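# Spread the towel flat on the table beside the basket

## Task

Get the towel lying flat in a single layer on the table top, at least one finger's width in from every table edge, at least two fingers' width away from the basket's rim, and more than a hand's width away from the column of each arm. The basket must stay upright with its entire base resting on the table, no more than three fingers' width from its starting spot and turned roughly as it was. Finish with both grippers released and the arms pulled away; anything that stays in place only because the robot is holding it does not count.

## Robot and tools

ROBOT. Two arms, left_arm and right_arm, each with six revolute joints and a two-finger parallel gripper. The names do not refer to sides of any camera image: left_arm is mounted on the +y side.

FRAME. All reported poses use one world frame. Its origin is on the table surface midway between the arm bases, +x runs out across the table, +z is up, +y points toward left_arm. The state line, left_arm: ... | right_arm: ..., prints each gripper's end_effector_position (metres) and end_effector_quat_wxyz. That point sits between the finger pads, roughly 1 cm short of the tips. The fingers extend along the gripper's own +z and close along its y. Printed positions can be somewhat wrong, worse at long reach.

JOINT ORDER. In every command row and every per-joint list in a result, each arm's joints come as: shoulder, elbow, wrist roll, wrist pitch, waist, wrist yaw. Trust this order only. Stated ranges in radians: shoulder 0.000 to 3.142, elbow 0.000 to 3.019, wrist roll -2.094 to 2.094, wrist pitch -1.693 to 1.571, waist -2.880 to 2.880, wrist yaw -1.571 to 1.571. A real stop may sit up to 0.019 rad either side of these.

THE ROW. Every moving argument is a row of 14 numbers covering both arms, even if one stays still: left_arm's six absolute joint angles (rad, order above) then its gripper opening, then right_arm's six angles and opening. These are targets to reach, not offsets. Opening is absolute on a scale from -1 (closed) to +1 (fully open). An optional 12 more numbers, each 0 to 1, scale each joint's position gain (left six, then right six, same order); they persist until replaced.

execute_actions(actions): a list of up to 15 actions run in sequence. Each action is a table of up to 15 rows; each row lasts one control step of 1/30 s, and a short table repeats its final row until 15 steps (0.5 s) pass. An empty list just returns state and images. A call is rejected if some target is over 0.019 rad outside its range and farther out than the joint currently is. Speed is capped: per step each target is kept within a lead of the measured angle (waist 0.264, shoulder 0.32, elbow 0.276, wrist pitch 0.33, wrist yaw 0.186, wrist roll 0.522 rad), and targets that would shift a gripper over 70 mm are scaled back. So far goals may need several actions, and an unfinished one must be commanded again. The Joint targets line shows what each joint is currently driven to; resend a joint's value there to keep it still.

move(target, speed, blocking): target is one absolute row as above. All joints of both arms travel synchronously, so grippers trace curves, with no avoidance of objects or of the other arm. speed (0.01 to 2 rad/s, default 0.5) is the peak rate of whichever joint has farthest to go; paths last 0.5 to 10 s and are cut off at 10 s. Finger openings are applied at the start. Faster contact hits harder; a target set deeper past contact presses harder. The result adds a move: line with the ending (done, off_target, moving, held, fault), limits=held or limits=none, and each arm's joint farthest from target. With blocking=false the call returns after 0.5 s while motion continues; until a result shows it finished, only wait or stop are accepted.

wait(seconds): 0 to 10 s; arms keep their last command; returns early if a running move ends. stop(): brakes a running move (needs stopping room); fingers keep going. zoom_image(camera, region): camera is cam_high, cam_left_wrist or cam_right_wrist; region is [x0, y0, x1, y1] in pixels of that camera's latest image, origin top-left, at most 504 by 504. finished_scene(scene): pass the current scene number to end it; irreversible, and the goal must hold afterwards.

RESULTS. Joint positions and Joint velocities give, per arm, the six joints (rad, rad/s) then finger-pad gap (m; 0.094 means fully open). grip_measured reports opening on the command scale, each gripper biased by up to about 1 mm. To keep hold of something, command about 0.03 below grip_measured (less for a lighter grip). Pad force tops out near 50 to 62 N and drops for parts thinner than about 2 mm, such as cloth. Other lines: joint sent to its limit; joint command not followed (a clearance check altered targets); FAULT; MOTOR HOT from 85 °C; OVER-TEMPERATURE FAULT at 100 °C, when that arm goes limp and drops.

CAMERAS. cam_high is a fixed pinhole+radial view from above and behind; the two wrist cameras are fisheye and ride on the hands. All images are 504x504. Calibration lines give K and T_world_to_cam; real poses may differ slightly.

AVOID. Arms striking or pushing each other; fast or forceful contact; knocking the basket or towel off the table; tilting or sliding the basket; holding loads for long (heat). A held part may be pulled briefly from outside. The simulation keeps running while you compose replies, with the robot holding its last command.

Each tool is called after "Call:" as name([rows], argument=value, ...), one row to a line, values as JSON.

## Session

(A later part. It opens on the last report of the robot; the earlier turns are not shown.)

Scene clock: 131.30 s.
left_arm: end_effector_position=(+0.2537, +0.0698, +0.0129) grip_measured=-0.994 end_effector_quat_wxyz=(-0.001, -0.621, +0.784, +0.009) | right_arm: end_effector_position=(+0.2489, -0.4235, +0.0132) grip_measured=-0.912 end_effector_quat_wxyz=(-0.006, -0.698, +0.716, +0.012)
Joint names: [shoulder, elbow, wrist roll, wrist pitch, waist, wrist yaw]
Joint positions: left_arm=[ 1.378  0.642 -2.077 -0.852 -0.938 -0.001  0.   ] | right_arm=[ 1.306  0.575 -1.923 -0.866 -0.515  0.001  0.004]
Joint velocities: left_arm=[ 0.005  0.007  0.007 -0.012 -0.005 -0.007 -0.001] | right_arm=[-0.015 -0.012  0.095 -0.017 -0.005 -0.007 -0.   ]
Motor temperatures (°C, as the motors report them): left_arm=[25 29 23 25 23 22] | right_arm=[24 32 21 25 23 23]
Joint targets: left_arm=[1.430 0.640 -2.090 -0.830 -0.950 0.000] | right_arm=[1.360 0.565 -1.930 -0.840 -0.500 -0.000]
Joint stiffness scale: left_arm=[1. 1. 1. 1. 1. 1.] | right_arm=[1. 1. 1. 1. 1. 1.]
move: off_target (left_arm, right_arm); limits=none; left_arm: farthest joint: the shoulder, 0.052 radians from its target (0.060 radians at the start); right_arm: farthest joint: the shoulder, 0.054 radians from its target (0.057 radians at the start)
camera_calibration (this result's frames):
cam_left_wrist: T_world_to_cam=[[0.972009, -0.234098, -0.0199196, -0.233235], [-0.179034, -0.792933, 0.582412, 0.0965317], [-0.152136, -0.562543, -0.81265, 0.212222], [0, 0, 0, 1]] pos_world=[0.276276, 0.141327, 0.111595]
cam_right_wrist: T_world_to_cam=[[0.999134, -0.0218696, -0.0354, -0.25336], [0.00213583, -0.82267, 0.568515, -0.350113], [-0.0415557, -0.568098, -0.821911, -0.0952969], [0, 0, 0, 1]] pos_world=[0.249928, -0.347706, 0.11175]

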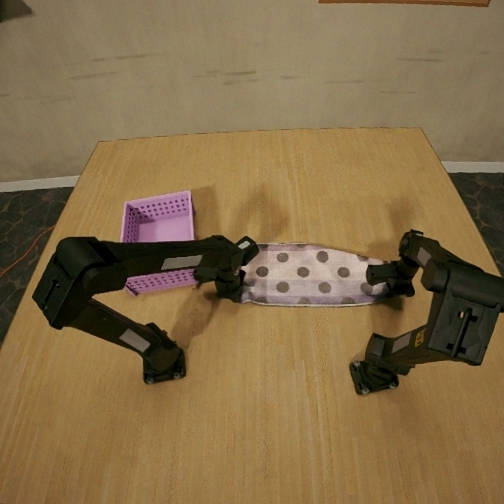

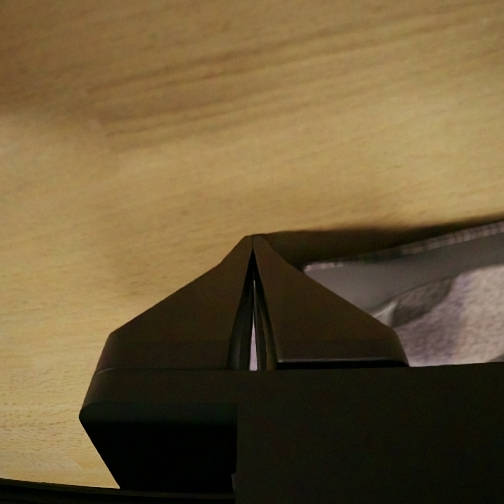

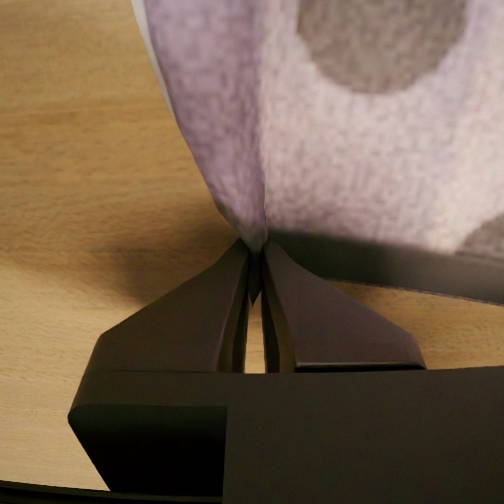

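Left missed; shift it toward -y by 2–3 cm.

Call:
move(target=[1.33,0.72,-2.09,-0.95,-1.03,0,0,1.33,0.575,-1.93,-0.86,-0.5,0,-1], speed=0.2)

Call:
move(target=[1.45,0.67,-2.09,-0.84,-1.03,0,0,1.33,0.575,-1.93,-0.86,-0.5,0,-1], speed=0.15)

Call:
move(target=[1.45,0.67,-2.09,-0.84,-1.03,0,-1,1.33,0.575,-1.93,-0.86,-0.5,0,-1])

Scene clock: 134.67 s.
left_arm: end_effector_position=(+0.2381, +0.0517, +0.0350) grip_measured=-0.002 end_effector_quat_wxyz=(-0.002, -0.589, +0.808, +0.015) | right_arm: end_effector_position=(+0.2496, -0.4237, +0.0146) grip_measured=-0.912 end_effector_quat_wxyz=(-0.005, -0.698, +0.716, +0.009)
Joint names: [shoulder, elbow, wrist roll, wrist pitch, waist, wrist yaw]
Joint positions: left_arm=[ 1.342  0.683 -2.077 -0.942 -1.018 -0.     0.047] | right_arm=[ 1.301  0.576 -1.923 -0.867 -0.515  0.001  0.004]
Joint velocities: left_arm=[-0.015  0.017 -0.051  0.002  0.005  0.066  0.001] | right_arm=[-0.005  0.002  0.066 -0.002 -0.005  0.022 -0.001]
Motor temperatures (°C, as the motors report them): left_arm=[25 29 23 25 23 22] | right_arm=[24 31 21 25 23 23]
Joint targets: left_arm=[1.330 0.720 -2.090 -0.950 -1.030 -0.000] | right_arm=[1.330 0.575 -1.930 -0.860 -0.500 0.000]
Joint stiffness scale: left_arm=[1. 1. 1. 1. 1. 1.] | right_arm=[1. 1. 1. 1. 1. 1.]
move: off_target (left_arm, right_arm); limits=none; left_arm: farthest joint: the elbow, 0.037 radians from its target (0.078 radians at the start); right_arm: farthest joint: the shoulder, 0.029 radians from its target (0.024 radians at the start)
camera_calibration (this result's frames):
cam_left_wrist: T_world_to_cam=[[0.949904, -0.310866, -0.0323334, -0.212239], [-0.236122, -0.781567, 0.577407, 0.0796723], [-0.204767, -0.540846, -0.815816, 0.229222], [0, 0, 0, 1]] pos_world=[0.267356, 0.120265, 0.134137]
cam_right_wrist: T_world_to_cam=[[0.999286, -0.0219302, -0.0307545, -0.254164], [-0.000487958, -0.821628, 0.570024, -0.350089], [-0.0377695, -0.569602, -0.821052, -0.0958468], [0, 0, 0, 1]] pos_world=[0.250192, -0.347811, 0.113047]

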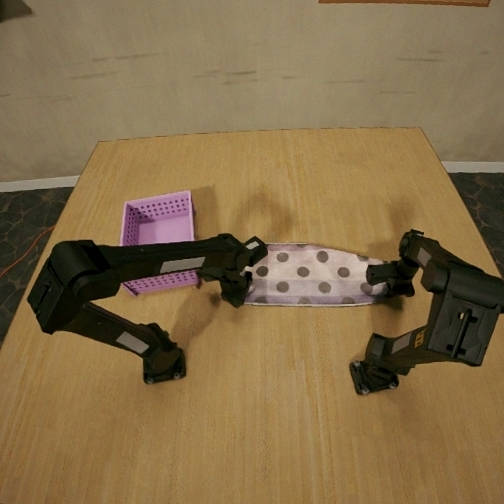

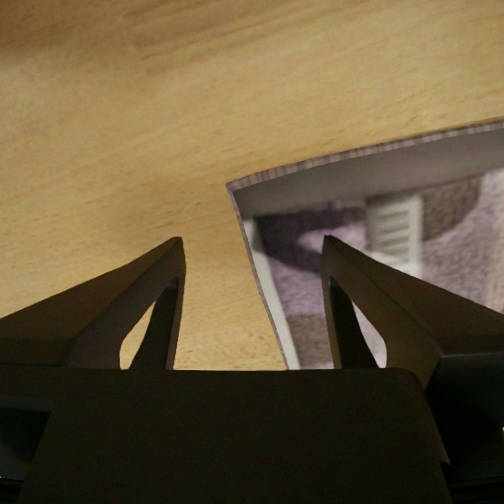

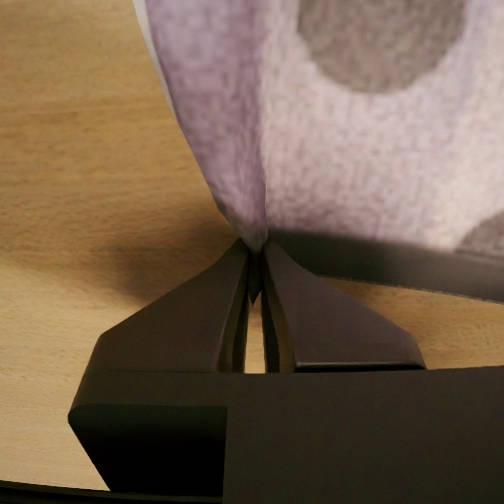

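Scene clock: 135.77 s.
left_arm: end_effector_position=(+0.2454, +0.0442, +0.0167) grip_measured=-0.002 end_effector_quat_wxyz=(-0.000, -0.590, +0.807, +0.007) | right_arm: end_effector_position=(+0.2496, -0.4237, +0.0146) grip_measured=-0.912 end_effector_quat_wxyz=(-0.005, -0.698, +0.716, +0.009)
Joint names: [shoulder, elbow, wrist roll, wrist pitch, waist, wrist yaw]
Joint positions: left_arm=[ 1.399  0.676 -2.079 -0.862 -1.018 -0.001  0.047] | right_arm=[ 1.301  0.576 -1.923 -0.867 -0.515  0.001  0.004]
Joint velocities: left_arm=[-0.005 -0.022 -0.037  0.002 -0.005 -0.022  0.   ] | right_arm=[-0.005  0.002 -0.022 -0.017  0.005  0.066 -0.001]
Motor temperatures (°C, as the motors report them): left_arm=[25 29 23 25 23 22] | right_arm=[24 31 21 25 23 23]
Joint targets: left_arm=[1.450 0.670 -2.090 -0.840 -1.030 -0.000] | right_arm=[1.330 0.575 -1.930 -0.860 -0.500 -0.000]
Joint stiffness scale: left_arm=[1. 1. 1. 1. 1. 1.] | right_arm=[1. 1. 1. 1. 1. 1.]
move: off_target (left_arm, right_arm); limits=none; left_arm: farthest joint: the shoulder, 0.051 radians from its target (0.108 radians at the start); right_arm: farthest joint: the shoulder, 0.029 radians from its target (0.029 radians at the start)
camera_calibration (this result's frames):
cam_left_wrist: T_world_to_cam=[[0.950675, -0.309727, -0.016895, -0.222535], [-0.242112, -0.774983, 0.583767, 0.0871841], [-0.193902, -0.550882, -0.811746, 0.209383], [0, 0, 0, 1]] pos_world=[0.273267, 0.113987, 0.115311]
cam_right_wrist: T_world_to_cam=[[0.999286, -0.0219302, -0.0307545, -0.254164], [-0.000487958, -0.821628, 0.570024, -0.350089], [-0.0377695, -0.569602, -0.821052, -0.0958468], [0, 0, 0, 1]] pos_world=[0.250192, -0.347811, 0.113047]

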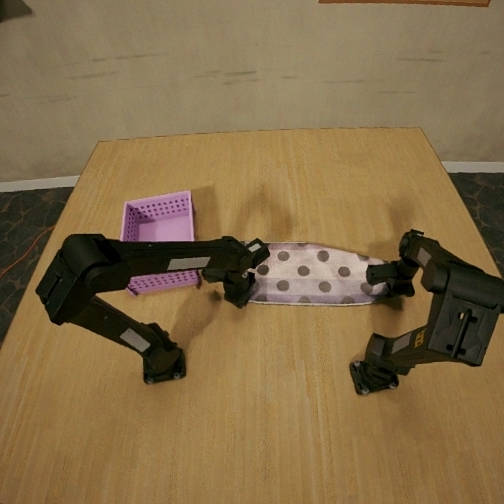

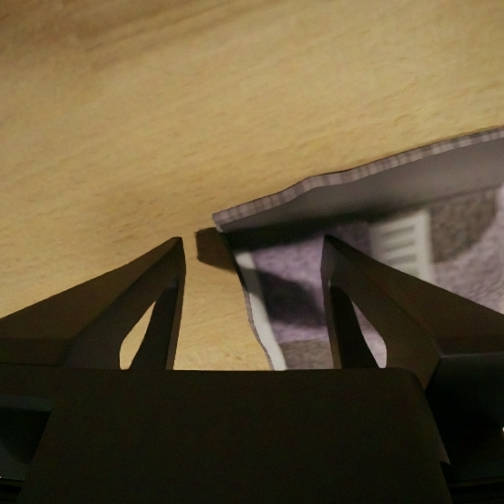

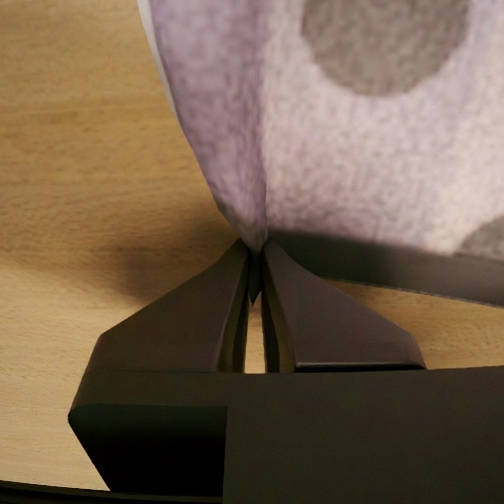

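Scene clock: 136.47 s.
left_arm: end_effector_position=(+0.2459, +0.0441, +0.0163) grip_measured=-0.961 end_effector_quat_wxyz=(+0.001, -0.590, +0.807, +0.007) | right_arm: end_effector_position=(+0.2496, -0.4237, +0.0146) grip_measured=-0.912 end_effector_quat_wxyz=(-0.005, -0.698, +0.716, +0.009)
Joint names: [shoulder, elbow, wrist roll, wrist pitch, waist, wrist yaw]
Joint positions: left_arm=[ 1.4    0.676 -2.079 -0.859 -1.018 -0.003  0.002] | right_arm=[ 1.301  0.576 -1.923 -0.867 -0.515  0.001  0.004]
Joint velocities: left_arm=[-0.015  0.007  0.037  0.002  0.005 -0.037 -0.   ] | right_arm=[-0.015 -0.002 -0.007 -0.002 -0.005  0.051  0.   ]
Motor temperatures (°C, as the motors report them): left_arm=[25 29 23 25 23 22] | right_arm=[24 31 21 25 23 23]
Joint targets: left_arm=[1.450 0.670 -2.090 -0.840 -1.030 0.000] | right_arm=[1.330 0.575 -1.930 -0.860 -0.500 0.000]
Joint stiffness scale: left_arm=[1. 1. 1. 1. 1. 1.] | right_arm=[1. 1. 1. 1. 1. 1.]
move: off_target (left_arm, right_arm); limits=none; left_arm: farthest joint: the shoulder, 0.050 radians from its target (0.051 radians at the start); right_arm: farthest joint: the shoulder, 0.029 radians from its target (0.029 radians at the start)
camera_calibration (this result's frames):
cam_left_wrist: T_world_to_cam=[[0.950699, -0.309743, -0.0151584, -0.223079], [-0.243234, -0.775101, 0.583143, 0.0876833], [-0.192374, -0.550707, -0.812228, 0.208757], [0, 0, 0, 1]] pos_world=[0.273568, 0.11383, 0.115045]
cam_right_wrist: T_world_to_cam=[[0.999286, -0.0219302, -0.0307545, -0.254164], [-0.000487958, -0.821628, 0.570024, -0.350089], [-0.0377695, -0.569602, -0.821052, -0.0958468], [0, 0, 0, 1]] pos_world=[0.250192, -0.347811, 0.113047]

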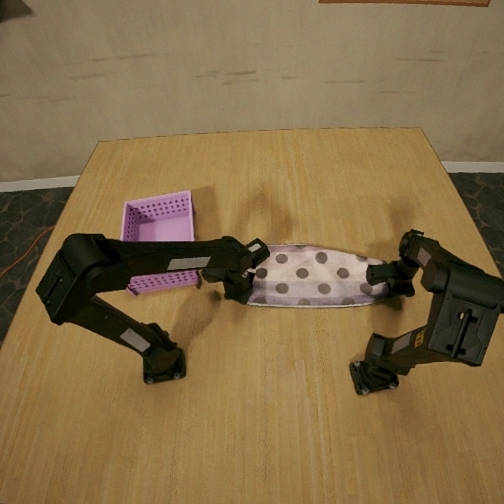

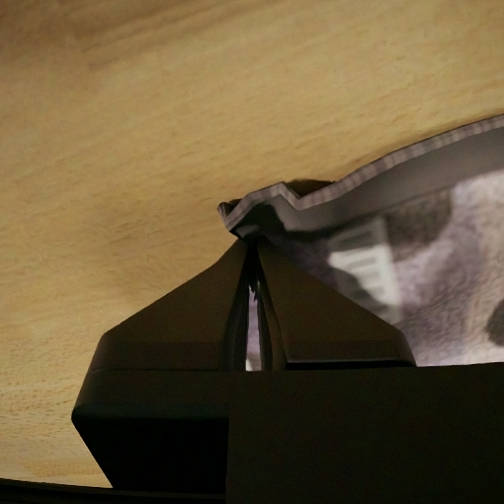

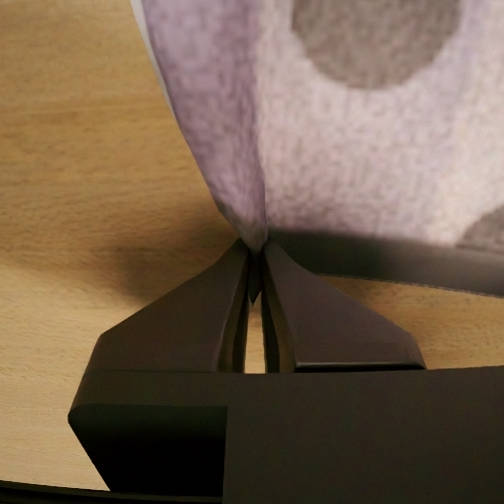

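Call:
move(target=[1.335,1.48,-2.09,-1.66,-0.83,0,-1,1.25,1.4,-1.86,-1.66,-0.44,0,-1], speed=0.4)

Call:
move(target=[1.67,1.5,-2.02,-1.4,-0.66,0,-1,1.635,1.46,-1.78,-1.4,-0.345,0,-1], speed=0.2)

Call:
move(target=[2.2,1.95,-1.92,-1.6,-0.55,0,-1,2.2,1.95,-1.73,-1.6,-0.295,0,-1], speed=0.25)

Scene clock: 145.67 s.
left_arm: end_effector_position=(+0.3439, +0.0356, +0.3013) grip_measured=-0.961 end_effector_quat_wxyz=(+0.000, -0.657, +0.754, -0.003) | right_arm: end_effector_position=(+0.3384, -0.4351, +0.3020) grip_measured=-0.912 end_effector_quat_wxyz=(+0.003, -0.701, +0.713, -0.006)
Joint names: [shoulder, elbow, wrist roll, wrist pitch, waist, wrist yaw]
Joint positions: left_arm=[ 1.348  1.432 -2.079 -1.65  -0.846  0.     0.002] | right_arm=[ 1.261  1.355 -1.87  -1.652 -0.453  0.001  0.004]
Joint velocities: left_arm=[-0.005 -0.007  0.007  0.012  0.005 -0.066  0.   ] | right_arm=[-0.015  0.002  0.037 -0.007  0.005  0.051 -0.001]
Motor temperatures (°C, as the motors report them): left_arm=[25 29 23 25 23 22] | right_arm=[24 31 21 25 23 23]
Joint targets: left_arm=[1.335 1.480 -2.090 -1.660 -0.830 0.000] | right_arm=[1.250 1.400 -1.860 -1.660 -0.440 0.000]
Joint stiffness scale: left_arm=[1. 1. 1. 1. 1. 1.] | right_arm=[1. 1. 1. 1. 1. 1.]
move: off_target (left_arm, right_arm); limits=none; left_arm: farthest joint: the elbow, 0.048 radians from its target (0.804 radians at the start); right_arm: farthest joint: the elbow, 0.045 radians from its target (0.824 radians at the start)
camera_calibration (this result's frames):
cam_left_wrist: T_world_to_cam=[[0.989793, -0.142507, -0.000901966, -0.338292], [-0.114287, -0.797537, 0.592346, -0.107535], [-0.0851328, -0.586197, -0.805683, 0.416756], [0, 0, 0, 1]] pos_world=[0.358028, 0.110329, 0.399167]
cam_right_wrist: T_world_to_cam=[[0.999916, -0.0129585, 0.000599786, -0.340014], [-0.0109105, -0.815078, 0.579249, -0.519658], [-0.00701731, -0.579207, -0.815151, 0.120656], [0, 0, 0, 1]] pos_world=[0.335162, -0.358083, 0.399568]

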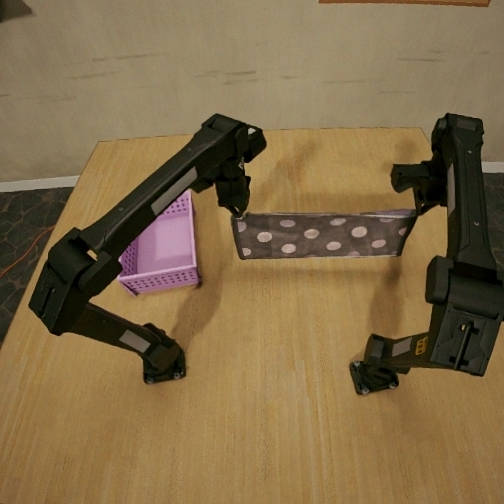

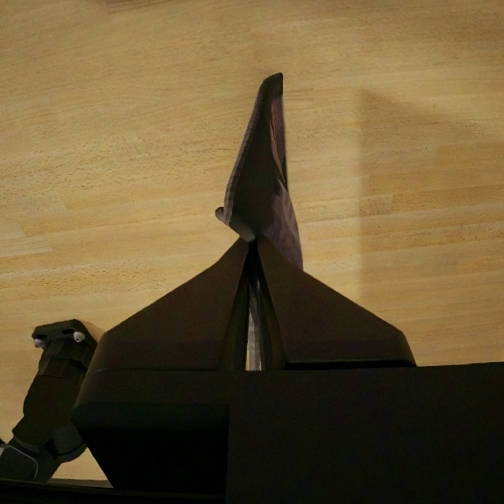

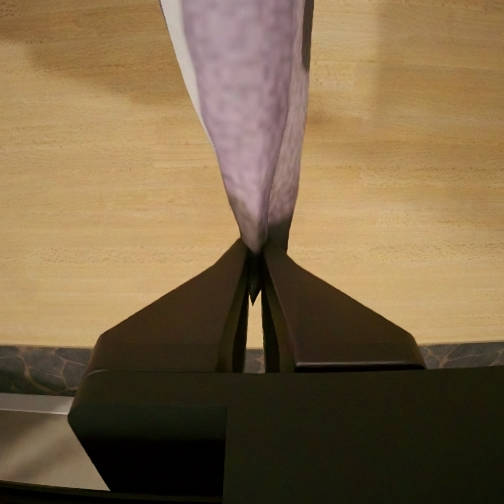

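Scene clock: 147.93 s.
left_arm: end_effector_position=(+0.4669, +0.0448, +0.1724) grip_measured=-0.961 end_effector_quat_wxyz=(-0.009, -0.703, +0.711, +0.025) | right_arm: end_effector_position=(+0.4599, -0.4255, +0.1785) grip_measured=-0.912 end_effector_quat_wxyz=(-0.014, -0.708, +0.706, +0.023)
Joint names: [shoulder, elbow, wrist roll, wrist pitch, waist, wrist yaw]
Joint positions: left_arm=[ 1.667  1.448 -2.035 -1.404 -0.677  0.002  0.002] | right_arm=[ 1.623  1.409 -1.79  -1.411 -0.353 -0.     0.004]
Joint velocities: left_arm=[-0.005 -0.012  0.007  0.002 -0.005  0.037 -0.001] | right_arm=[ 0.005  0.027  0.037 -0.012 -0.015 -0.066  0.   ]
Motor temperatures (°C, as the motors report them): left_arm=[25 29 23 25 23 22] | right_arm=[24 32 21 25 23 23]
Joint targets: left_arm=[1.670 1.500 -2.020 -1.400 -0.660 -0.000] | right_arm=[1.635 1.460 -1.780 -1.400 -0.345 -0.000]
Joint stiffness scale: left_arm=[1. 1. 1. 1. 1. 1.] | right_arm=[1. 1. 1. 1. 1. 1.]
move: off_target (left_arm, right_arm); limits=none; left_arm: farthest joint: the elbow, 0.052 radians from its target (0.068 radians at the start); right_arm: farthest joint: the elbow, 0.051 radians from its target (0.105 radians at the start)
camera_calibration (this result's frames):
cam_left_wrist: T_world_to_cam=[[0.998417, -0.0175299, -0.0534518, -0.45936], [0.0162009, -0.820338, 0.571649, -0.0660646], [-0.0538695, -0.57161, -0.818755, 0.315807], [0, 0, 0, 1]] pos_world=[0.476716, 0.11827, 0.271781]
cam_right_wrist: T_world_to_cam=[[0.997953, 0.00734021, -0.063526, -0.440393], [0.0419895, -0.824456, 0.564367, -0.464633], [-0.0482318, -0.565879, -0.823076, 0.0524573], [0, 0, 0, 1]] pos_world=[0.461532, -0.350153, 0.277424]

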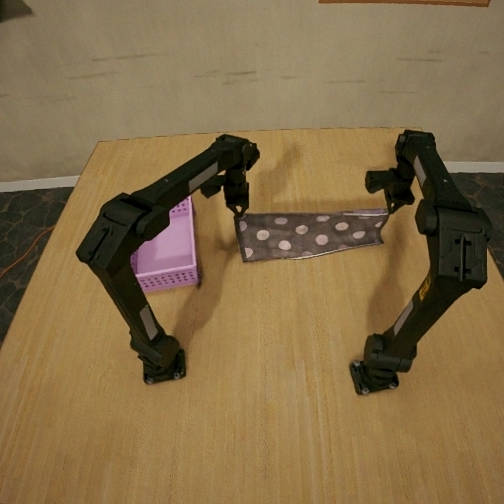

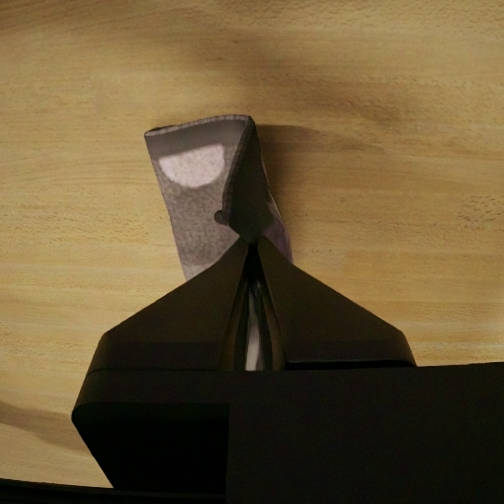

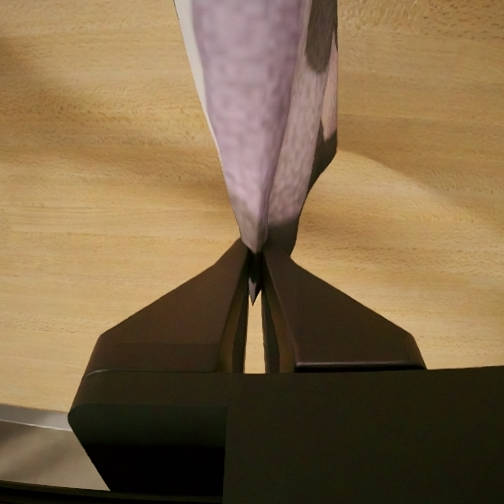

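Scene clock: 150.67 s.
left_arm: end_effector_position=(+0.5843, +0.0524, +0.0542) grip_measured=-0.961 end_effector_quat_wxyz=(-0.064, -0.696, +0.701, +0.139) | right_arm: end_effector_position=(+0.5834, -0.4198, +0.0614) grip_measured=-0.912 end_effector_quat_wxyz=(-0.085, -0.702, +0.697, +0.122)
Joint names: [shoulder, elbow, wrist roll, wrist pitch, waist, wrist yaw]
Joint positions: left_arm=[ 2.194  1.903 -1.935 -1.586 -0.574  0.004  0.002] | right_arm=[ 2.182  1.903 -1.74  -1.59  -0.3   -0.002  0.004]
Joint velocities: left_arm=[-0.005  0.007 -0.081 -0.007 -0.005  0.007  0.   ] | right_arm=[-0.005  0.007  0.022 -0.002 -0.005  0.007 -0.   ]
Motor temperatures (°C, as the motors report them): left_arm=[26 29 23 25 23 22] | right_arm=[24 33 21 25 23 23]
Joint targets: left_arm=[2.200 1.950 -1.920 -1.600 -0.550 -0.000] | right_arm=[2.200 1.950 -1.730 -1.600 -0.295 0.000]
Joint stiffness scale: left_arm=[1. 1. 1. 1. 1. 1.] | right_arm=[1. 1. 1. 1. 1. 1.]
move: off_target (left_arm, right_arm); limits=none; left_arm: farthest joint: the elbow, 0.047 radians from its target (0.502 radians at the start); right_arm: farthest joint: the elbow, 0.047 radians from its target (0.541 radians at the start)
camera_calibration (this result's frames):
cam_left_wrist: T_world_to_cam=[[0.957206, 0.00182595, -0.289401, -0.546922], [0.146563, -0.865325, 0.479303, -0.0630588], [-0.249551, -0.501207, -0.828562, 0.340894], [0, 0, 0, 1]] pos_world=[0.617829, 0.117291, 0.154396]
cam_right_wrist: T_world_to_cam=[[0.953702, 0.0179175, -0.30022, -0.526277], [0.174894, -0.845128, 0.505145, -0.481568], [-0.244673, -0.534264, -0.809133, 0.0922392], [0, 0, 0, 1]] pos_world=[0.608704, -0.348277, 0.159897]

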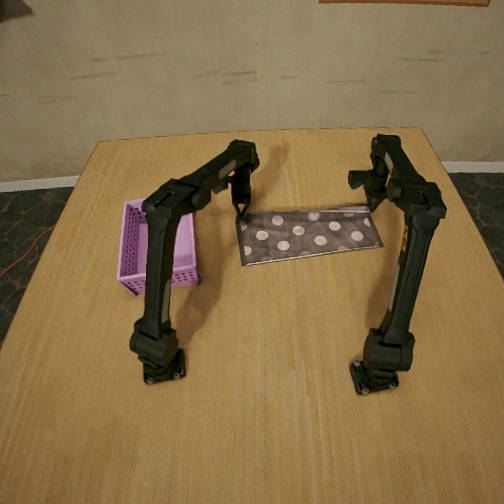

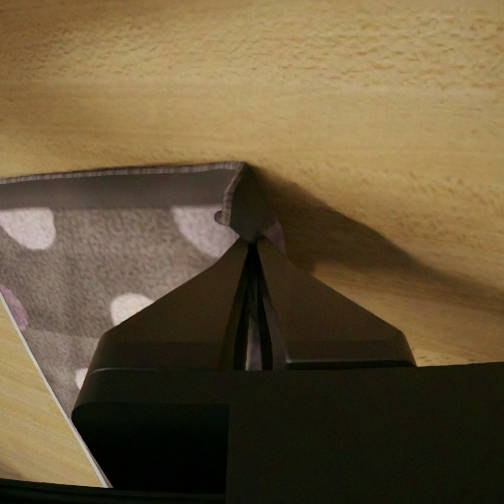

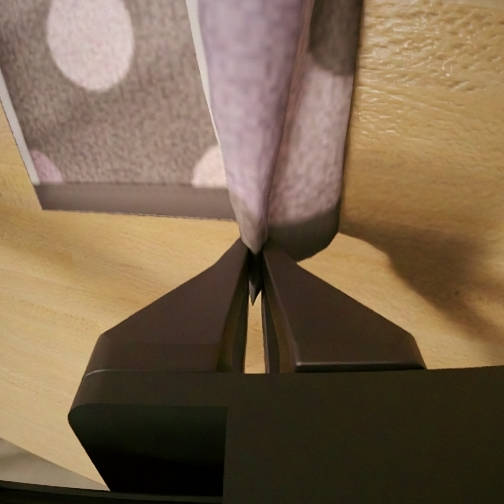

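Call:
move(target=[2.33,2.19,-1.89,-1.5,-0.51,0,-1,2.37,2.25,-1.71,-1.52,-0.275,0,-1], speed=0.2)

Call:
move(target=[2.33,2.19,-1.89,-1.5,-0.51,0,0,2.37,2.25,-1.71,-1.52,-0.275,0,0])

Call:
move(target=[2.1,2.19,-1.89,-1.4,-0.45,0,0,2.1,2.25,-1.71,-1.4,-0.4,0,0])

Call:
zoom_image(camera="cam_high", region=[200,130,420,290])

Scene clock: 158.30 s.
left_arm: end_effector_position=(+0.6751, +0.0458, +0.0519) grip_measured=-0.961 end_effector_quat_wxyz=(-0.027, -0.707, +0.705, +0.048) | right_arm: end_effector_position=(+0.6821, -0.4226, +0.0554) grip_measured=-0.912 end_effector_quat_wxyz=(-0.029, -0.708, +0.704, +0.042)
Joint names: [shoulder, elbow, wrist roll, wrist pitch, waist, wrist yaw]
Joint positions: left_arm=[ 2.315  2.139 -1.905 -1.505 -0.533  0.007  0.002] | right_arm=[ 2.343  2.2   -1.72  -1.53  -0.281 -0.004  0.004]
Joint velocities: left_arm=[-0.005  0.007  0.037 -0.012 -0.015 -0.037 -0.002] | right_arm=[-0.005 -0.012  0.037  0.007 -0.015 -0.007 -0.001]
Motor temperatures (°C, as the motors report them): left_arm=[26 30 23 25 23 22] | right_arm=[25 34 21 25 23 23]
Joint targets: left_arm=[2.330 2.190 -1.890 -1.500 -0.510 -0.000] | right_arm=[2.370 2.250 -1.710 -1.520 -0.275 -0.000]
Joint stiffness scale: left_arm=[1. 1. 1. 1. 1. 1.] | right_arm=[1. 1. 1. 1. 1. 1.]
move: off_target (left_arm, right_arm); limits=none; left_arm: farthest joint: the elbow, 0.051 radians from its target (0.287 radians at the start); right_arm: farthest joint: the elbow, 0.050 radians from its target (0.347 radians at the start)
camera_calibration (this result's frames):
cam_left_wrist: T_world_to_cam=[[0.993732, -0.00240322, -0.111767, -0.668179], [0.0612986, -0.824358, 0.56274, -0.0295886], [-0.093488, -0.566064, -0.819043, 0.255482], [0, 0, 0, 1]] pos_world=[0.689689, 0.118622, 0.151222]
cam_right_wrist: T_world_to_cam=[[0.99373, 0.00975009, -0.111382, -0.663373], [0.0704309, -0.828282, 0.555867, -0.422614], [-0.0868357, -0.560227, -0.823775, -0.00774613], [0, 0, 0, 1]] pos_world=[0.688306, -0.347915, 0.154648]

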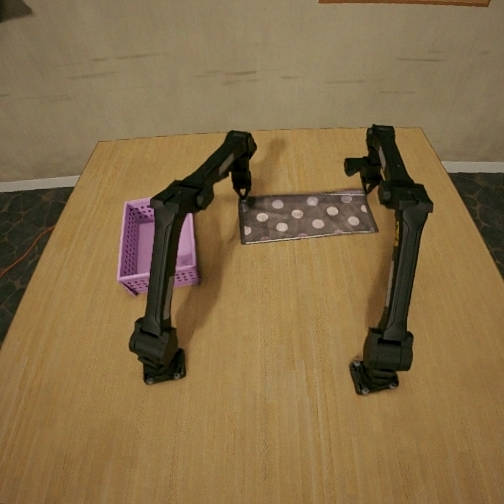

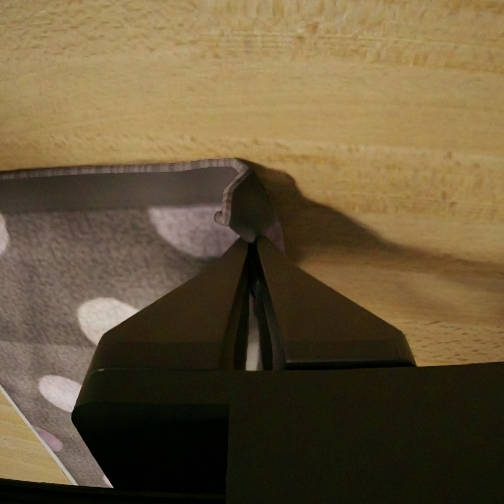

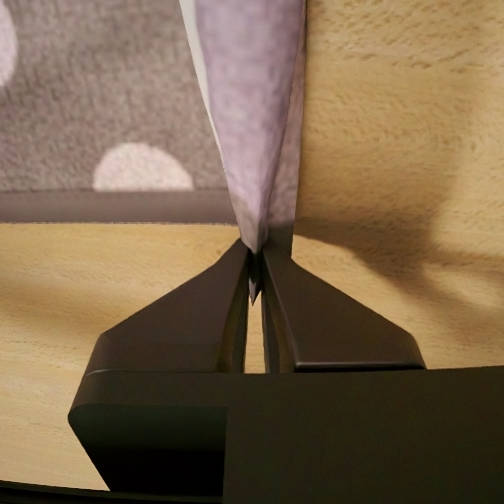

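Scene clock: 159.17 s.
left_arm: end_effector_position=(+0.6776, +0.0532, +0.0519) grip_measured=-0.002 end_effector_quat_wxyz=(-0.025, -0.710, +0.702, +0.049) | right_arm: end_effector_position=(+0.6821, -0.4225, +0.0554) grip_measured=-0.002 end_effector_quat_wxyz=(-0.029, -0.708, +0.704, +0.042)
Joint names: [shoulder, elbow, wrist roll, wrist pitch, waist, wrist yaw]
Joint positions: left_arm=[ 2.315  2.139 -1.905 -1.505 -0.523  0.002  0.047] | right_arm=[ 2.343  2.2   -1.719 -1.53  -0.281 -0.005  0.047]
Joint velocities: left_arm=[ 0.005  0.007 -0.037 -0.017 -0.015 -0.037 -0.001] | right_arm=[-0.005 -0.007  0.051 -0.027 -0.005  0.007  0.   ]
Motor temperatures (°C, as the motors report them): left_arm=[27 30 23 25 23 22] | right_arm=[25 34 21 25 23 23]
Joint targets: left_arm=[2.330 2.190 -1.890 -1.500 -0.510 0.000] | right_arm=[2.370 2.250 -1.710 -1.520 -0.275 -0.000]
Joint stiffness scale: left_arm=[1. 1. 1. 1. 1. 1.] | right_arm=[1. 1. 1. 1. 1. 1.]
move: off_target (left_arm, right_arm); limits=none; left_arm: farthest joint: the elbow, 0.051 radians from its target (0.051 radians at the start); right_arm: farthest joint: the elbow, 0.050 radians from its target (0.050 radians at the start)
camera_calibration (this result's frames):
cam_left_wrist: T_world_to_cam=[[0.993867, 0.00780998, -0.110304, -0.671359], [0.0685633, -0.82614, 0.559279, -0.0283315], [-0.0867585, -0.563411, -0.821609, 0.255304], [0, 0, 0, 1]] pos_world=[0.691334, 0.125679, 0.151552]
cam_right_wrist: T_world_to_cam=[[0.993739, 0.00937186, -0.111332, -0.663552], [0.0700581, -0.828499, 0.555591, -0.422383], [-0.0870313, -0.559912, -0.823968, -0.0074318], [0, 0, 0, 1]] pos_world=[0.688342, -0.347886, 0.154674]

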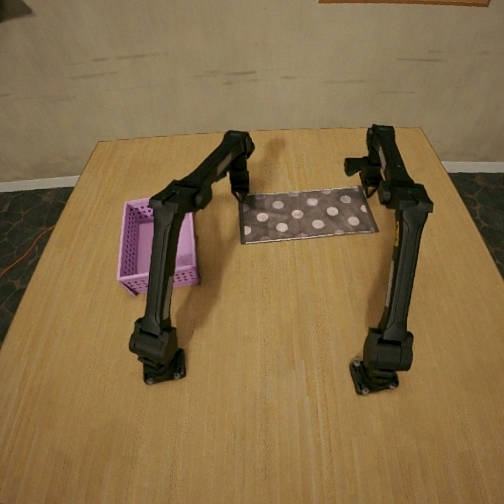

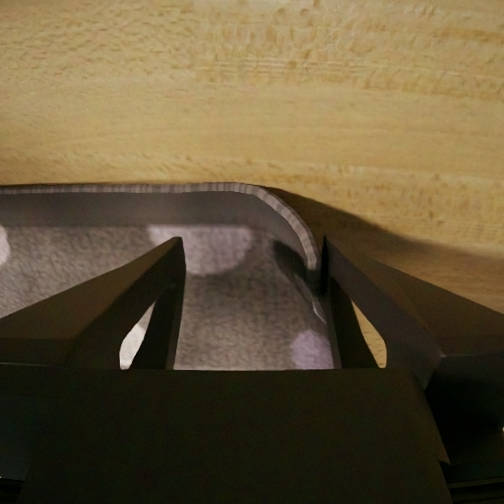

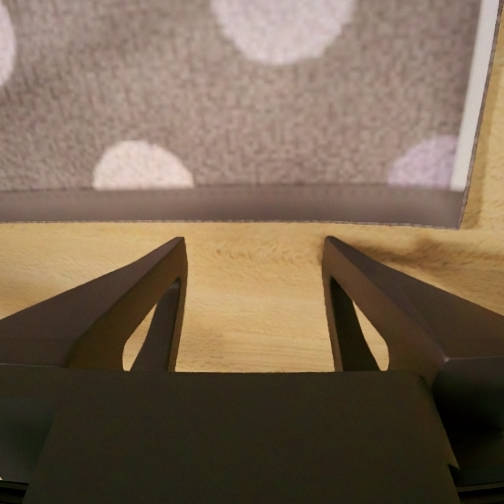

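Scene clock: 160.30 s.
left_arm: end_effector_position=(+0.7175, +0.0907, +0.2031) grip_measured=-0.002 end_effector_quat_wxyz=(+0.050, -0.731, +0.674, -0.094) | right_arm: end_effector_position=(+0.6944, -0.5117, +0.2325) grip_measured=-0.001 end_effector_quat_wxyz=(+0.077, -0.659, +0.739, -0.115)
Joint names: [shoulder, elbow, wrist roll, wrist pitch, waist, wrist yaw]
Joint positions: left_arm=[ 2.099  2.151 -1.905 -1.41  -0.455  0.001  0.047] | right_arm=[ 2.097  2.216 -1.719 -1.411 -0.401 -0.004  0.047]
Joint velocities: left_arm=[-0.015  0.007  0.037 -0.007 -0.005 -0.022 -0.001] | right_arm=[-0.015 -0.007 -0.007 -0.012 -0.005 -0.007 -0.   ]
Motor temperatures (°C, as the motors report them): left_arm=[27 30 23 25 23 22] | right_arm=[26 34 21 25 23 23]
Joint targets: left_arm=[2.100 2.190 -1.890 -1.400 -0.450 0.000] | right_arm=[2.100 2.250 -1.710 -1.400 -0.400 -0.000]
Joint stiffness scale: left_arm=[1. 1. 1. 1. 1. 1.] | right_arm=[1. 1. 1. 1. 1. 1.]
move: off_target (left_arm, right_arm); limits=none; left_arm: farthest joint: the elbow, 0.039 radians from its target (0.051 radians at the start); right_arm: farthest joint: the elbow, 0.034 radians from its target (0.050 radians at the start)
camera_calibration (this result's frames):
cam_left_wrist: T_world_to_cam=[[0.977617, 0.079077, 0.194967, -0.751458], [-0.0639446, -0.771166, 0.633414, -0.00959558], [0.20044, -0.631704, -0.748848, 0.189483], [0, 0, 0, 1]] pos_world=[0.696045, 0.17172, 0.294481]
cam_right_wrist: T_world_to_cam=[[0.95984, -0.102693, 0.261076, -0.775576], [-0.242215, -0.772898, 0.586482, -0.357377], [0.141558, -0.626165, -0.766733, -0.116351], [0, 0, 0, 1]] pos_world=[0.674337, -0.428717, 0.322869]

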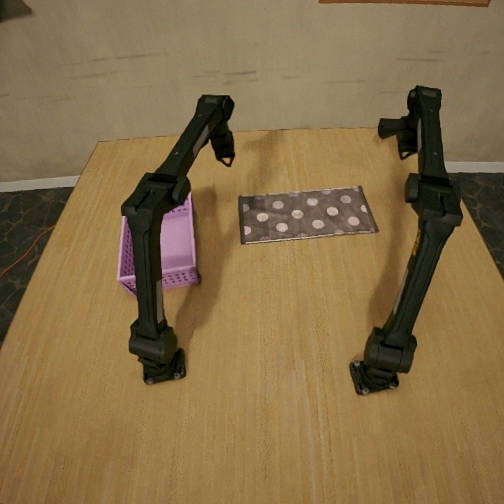

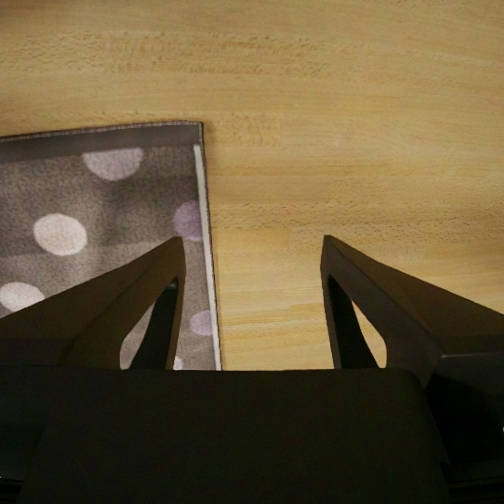

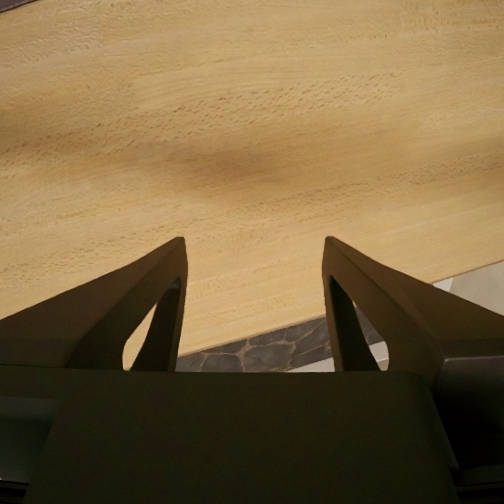

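Region (200, 130, 420, 290) of cam_high's 504x504 image, scaled by 2.291, with more detail than that image has; it fills the top 367 rows of this view, and the rest is white.

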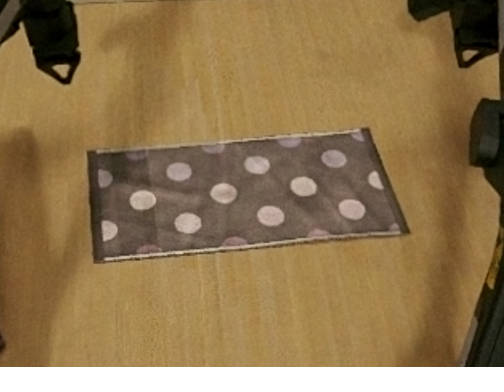

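Call:
finished_scene(scene=1)

The scene is finished: the task was done.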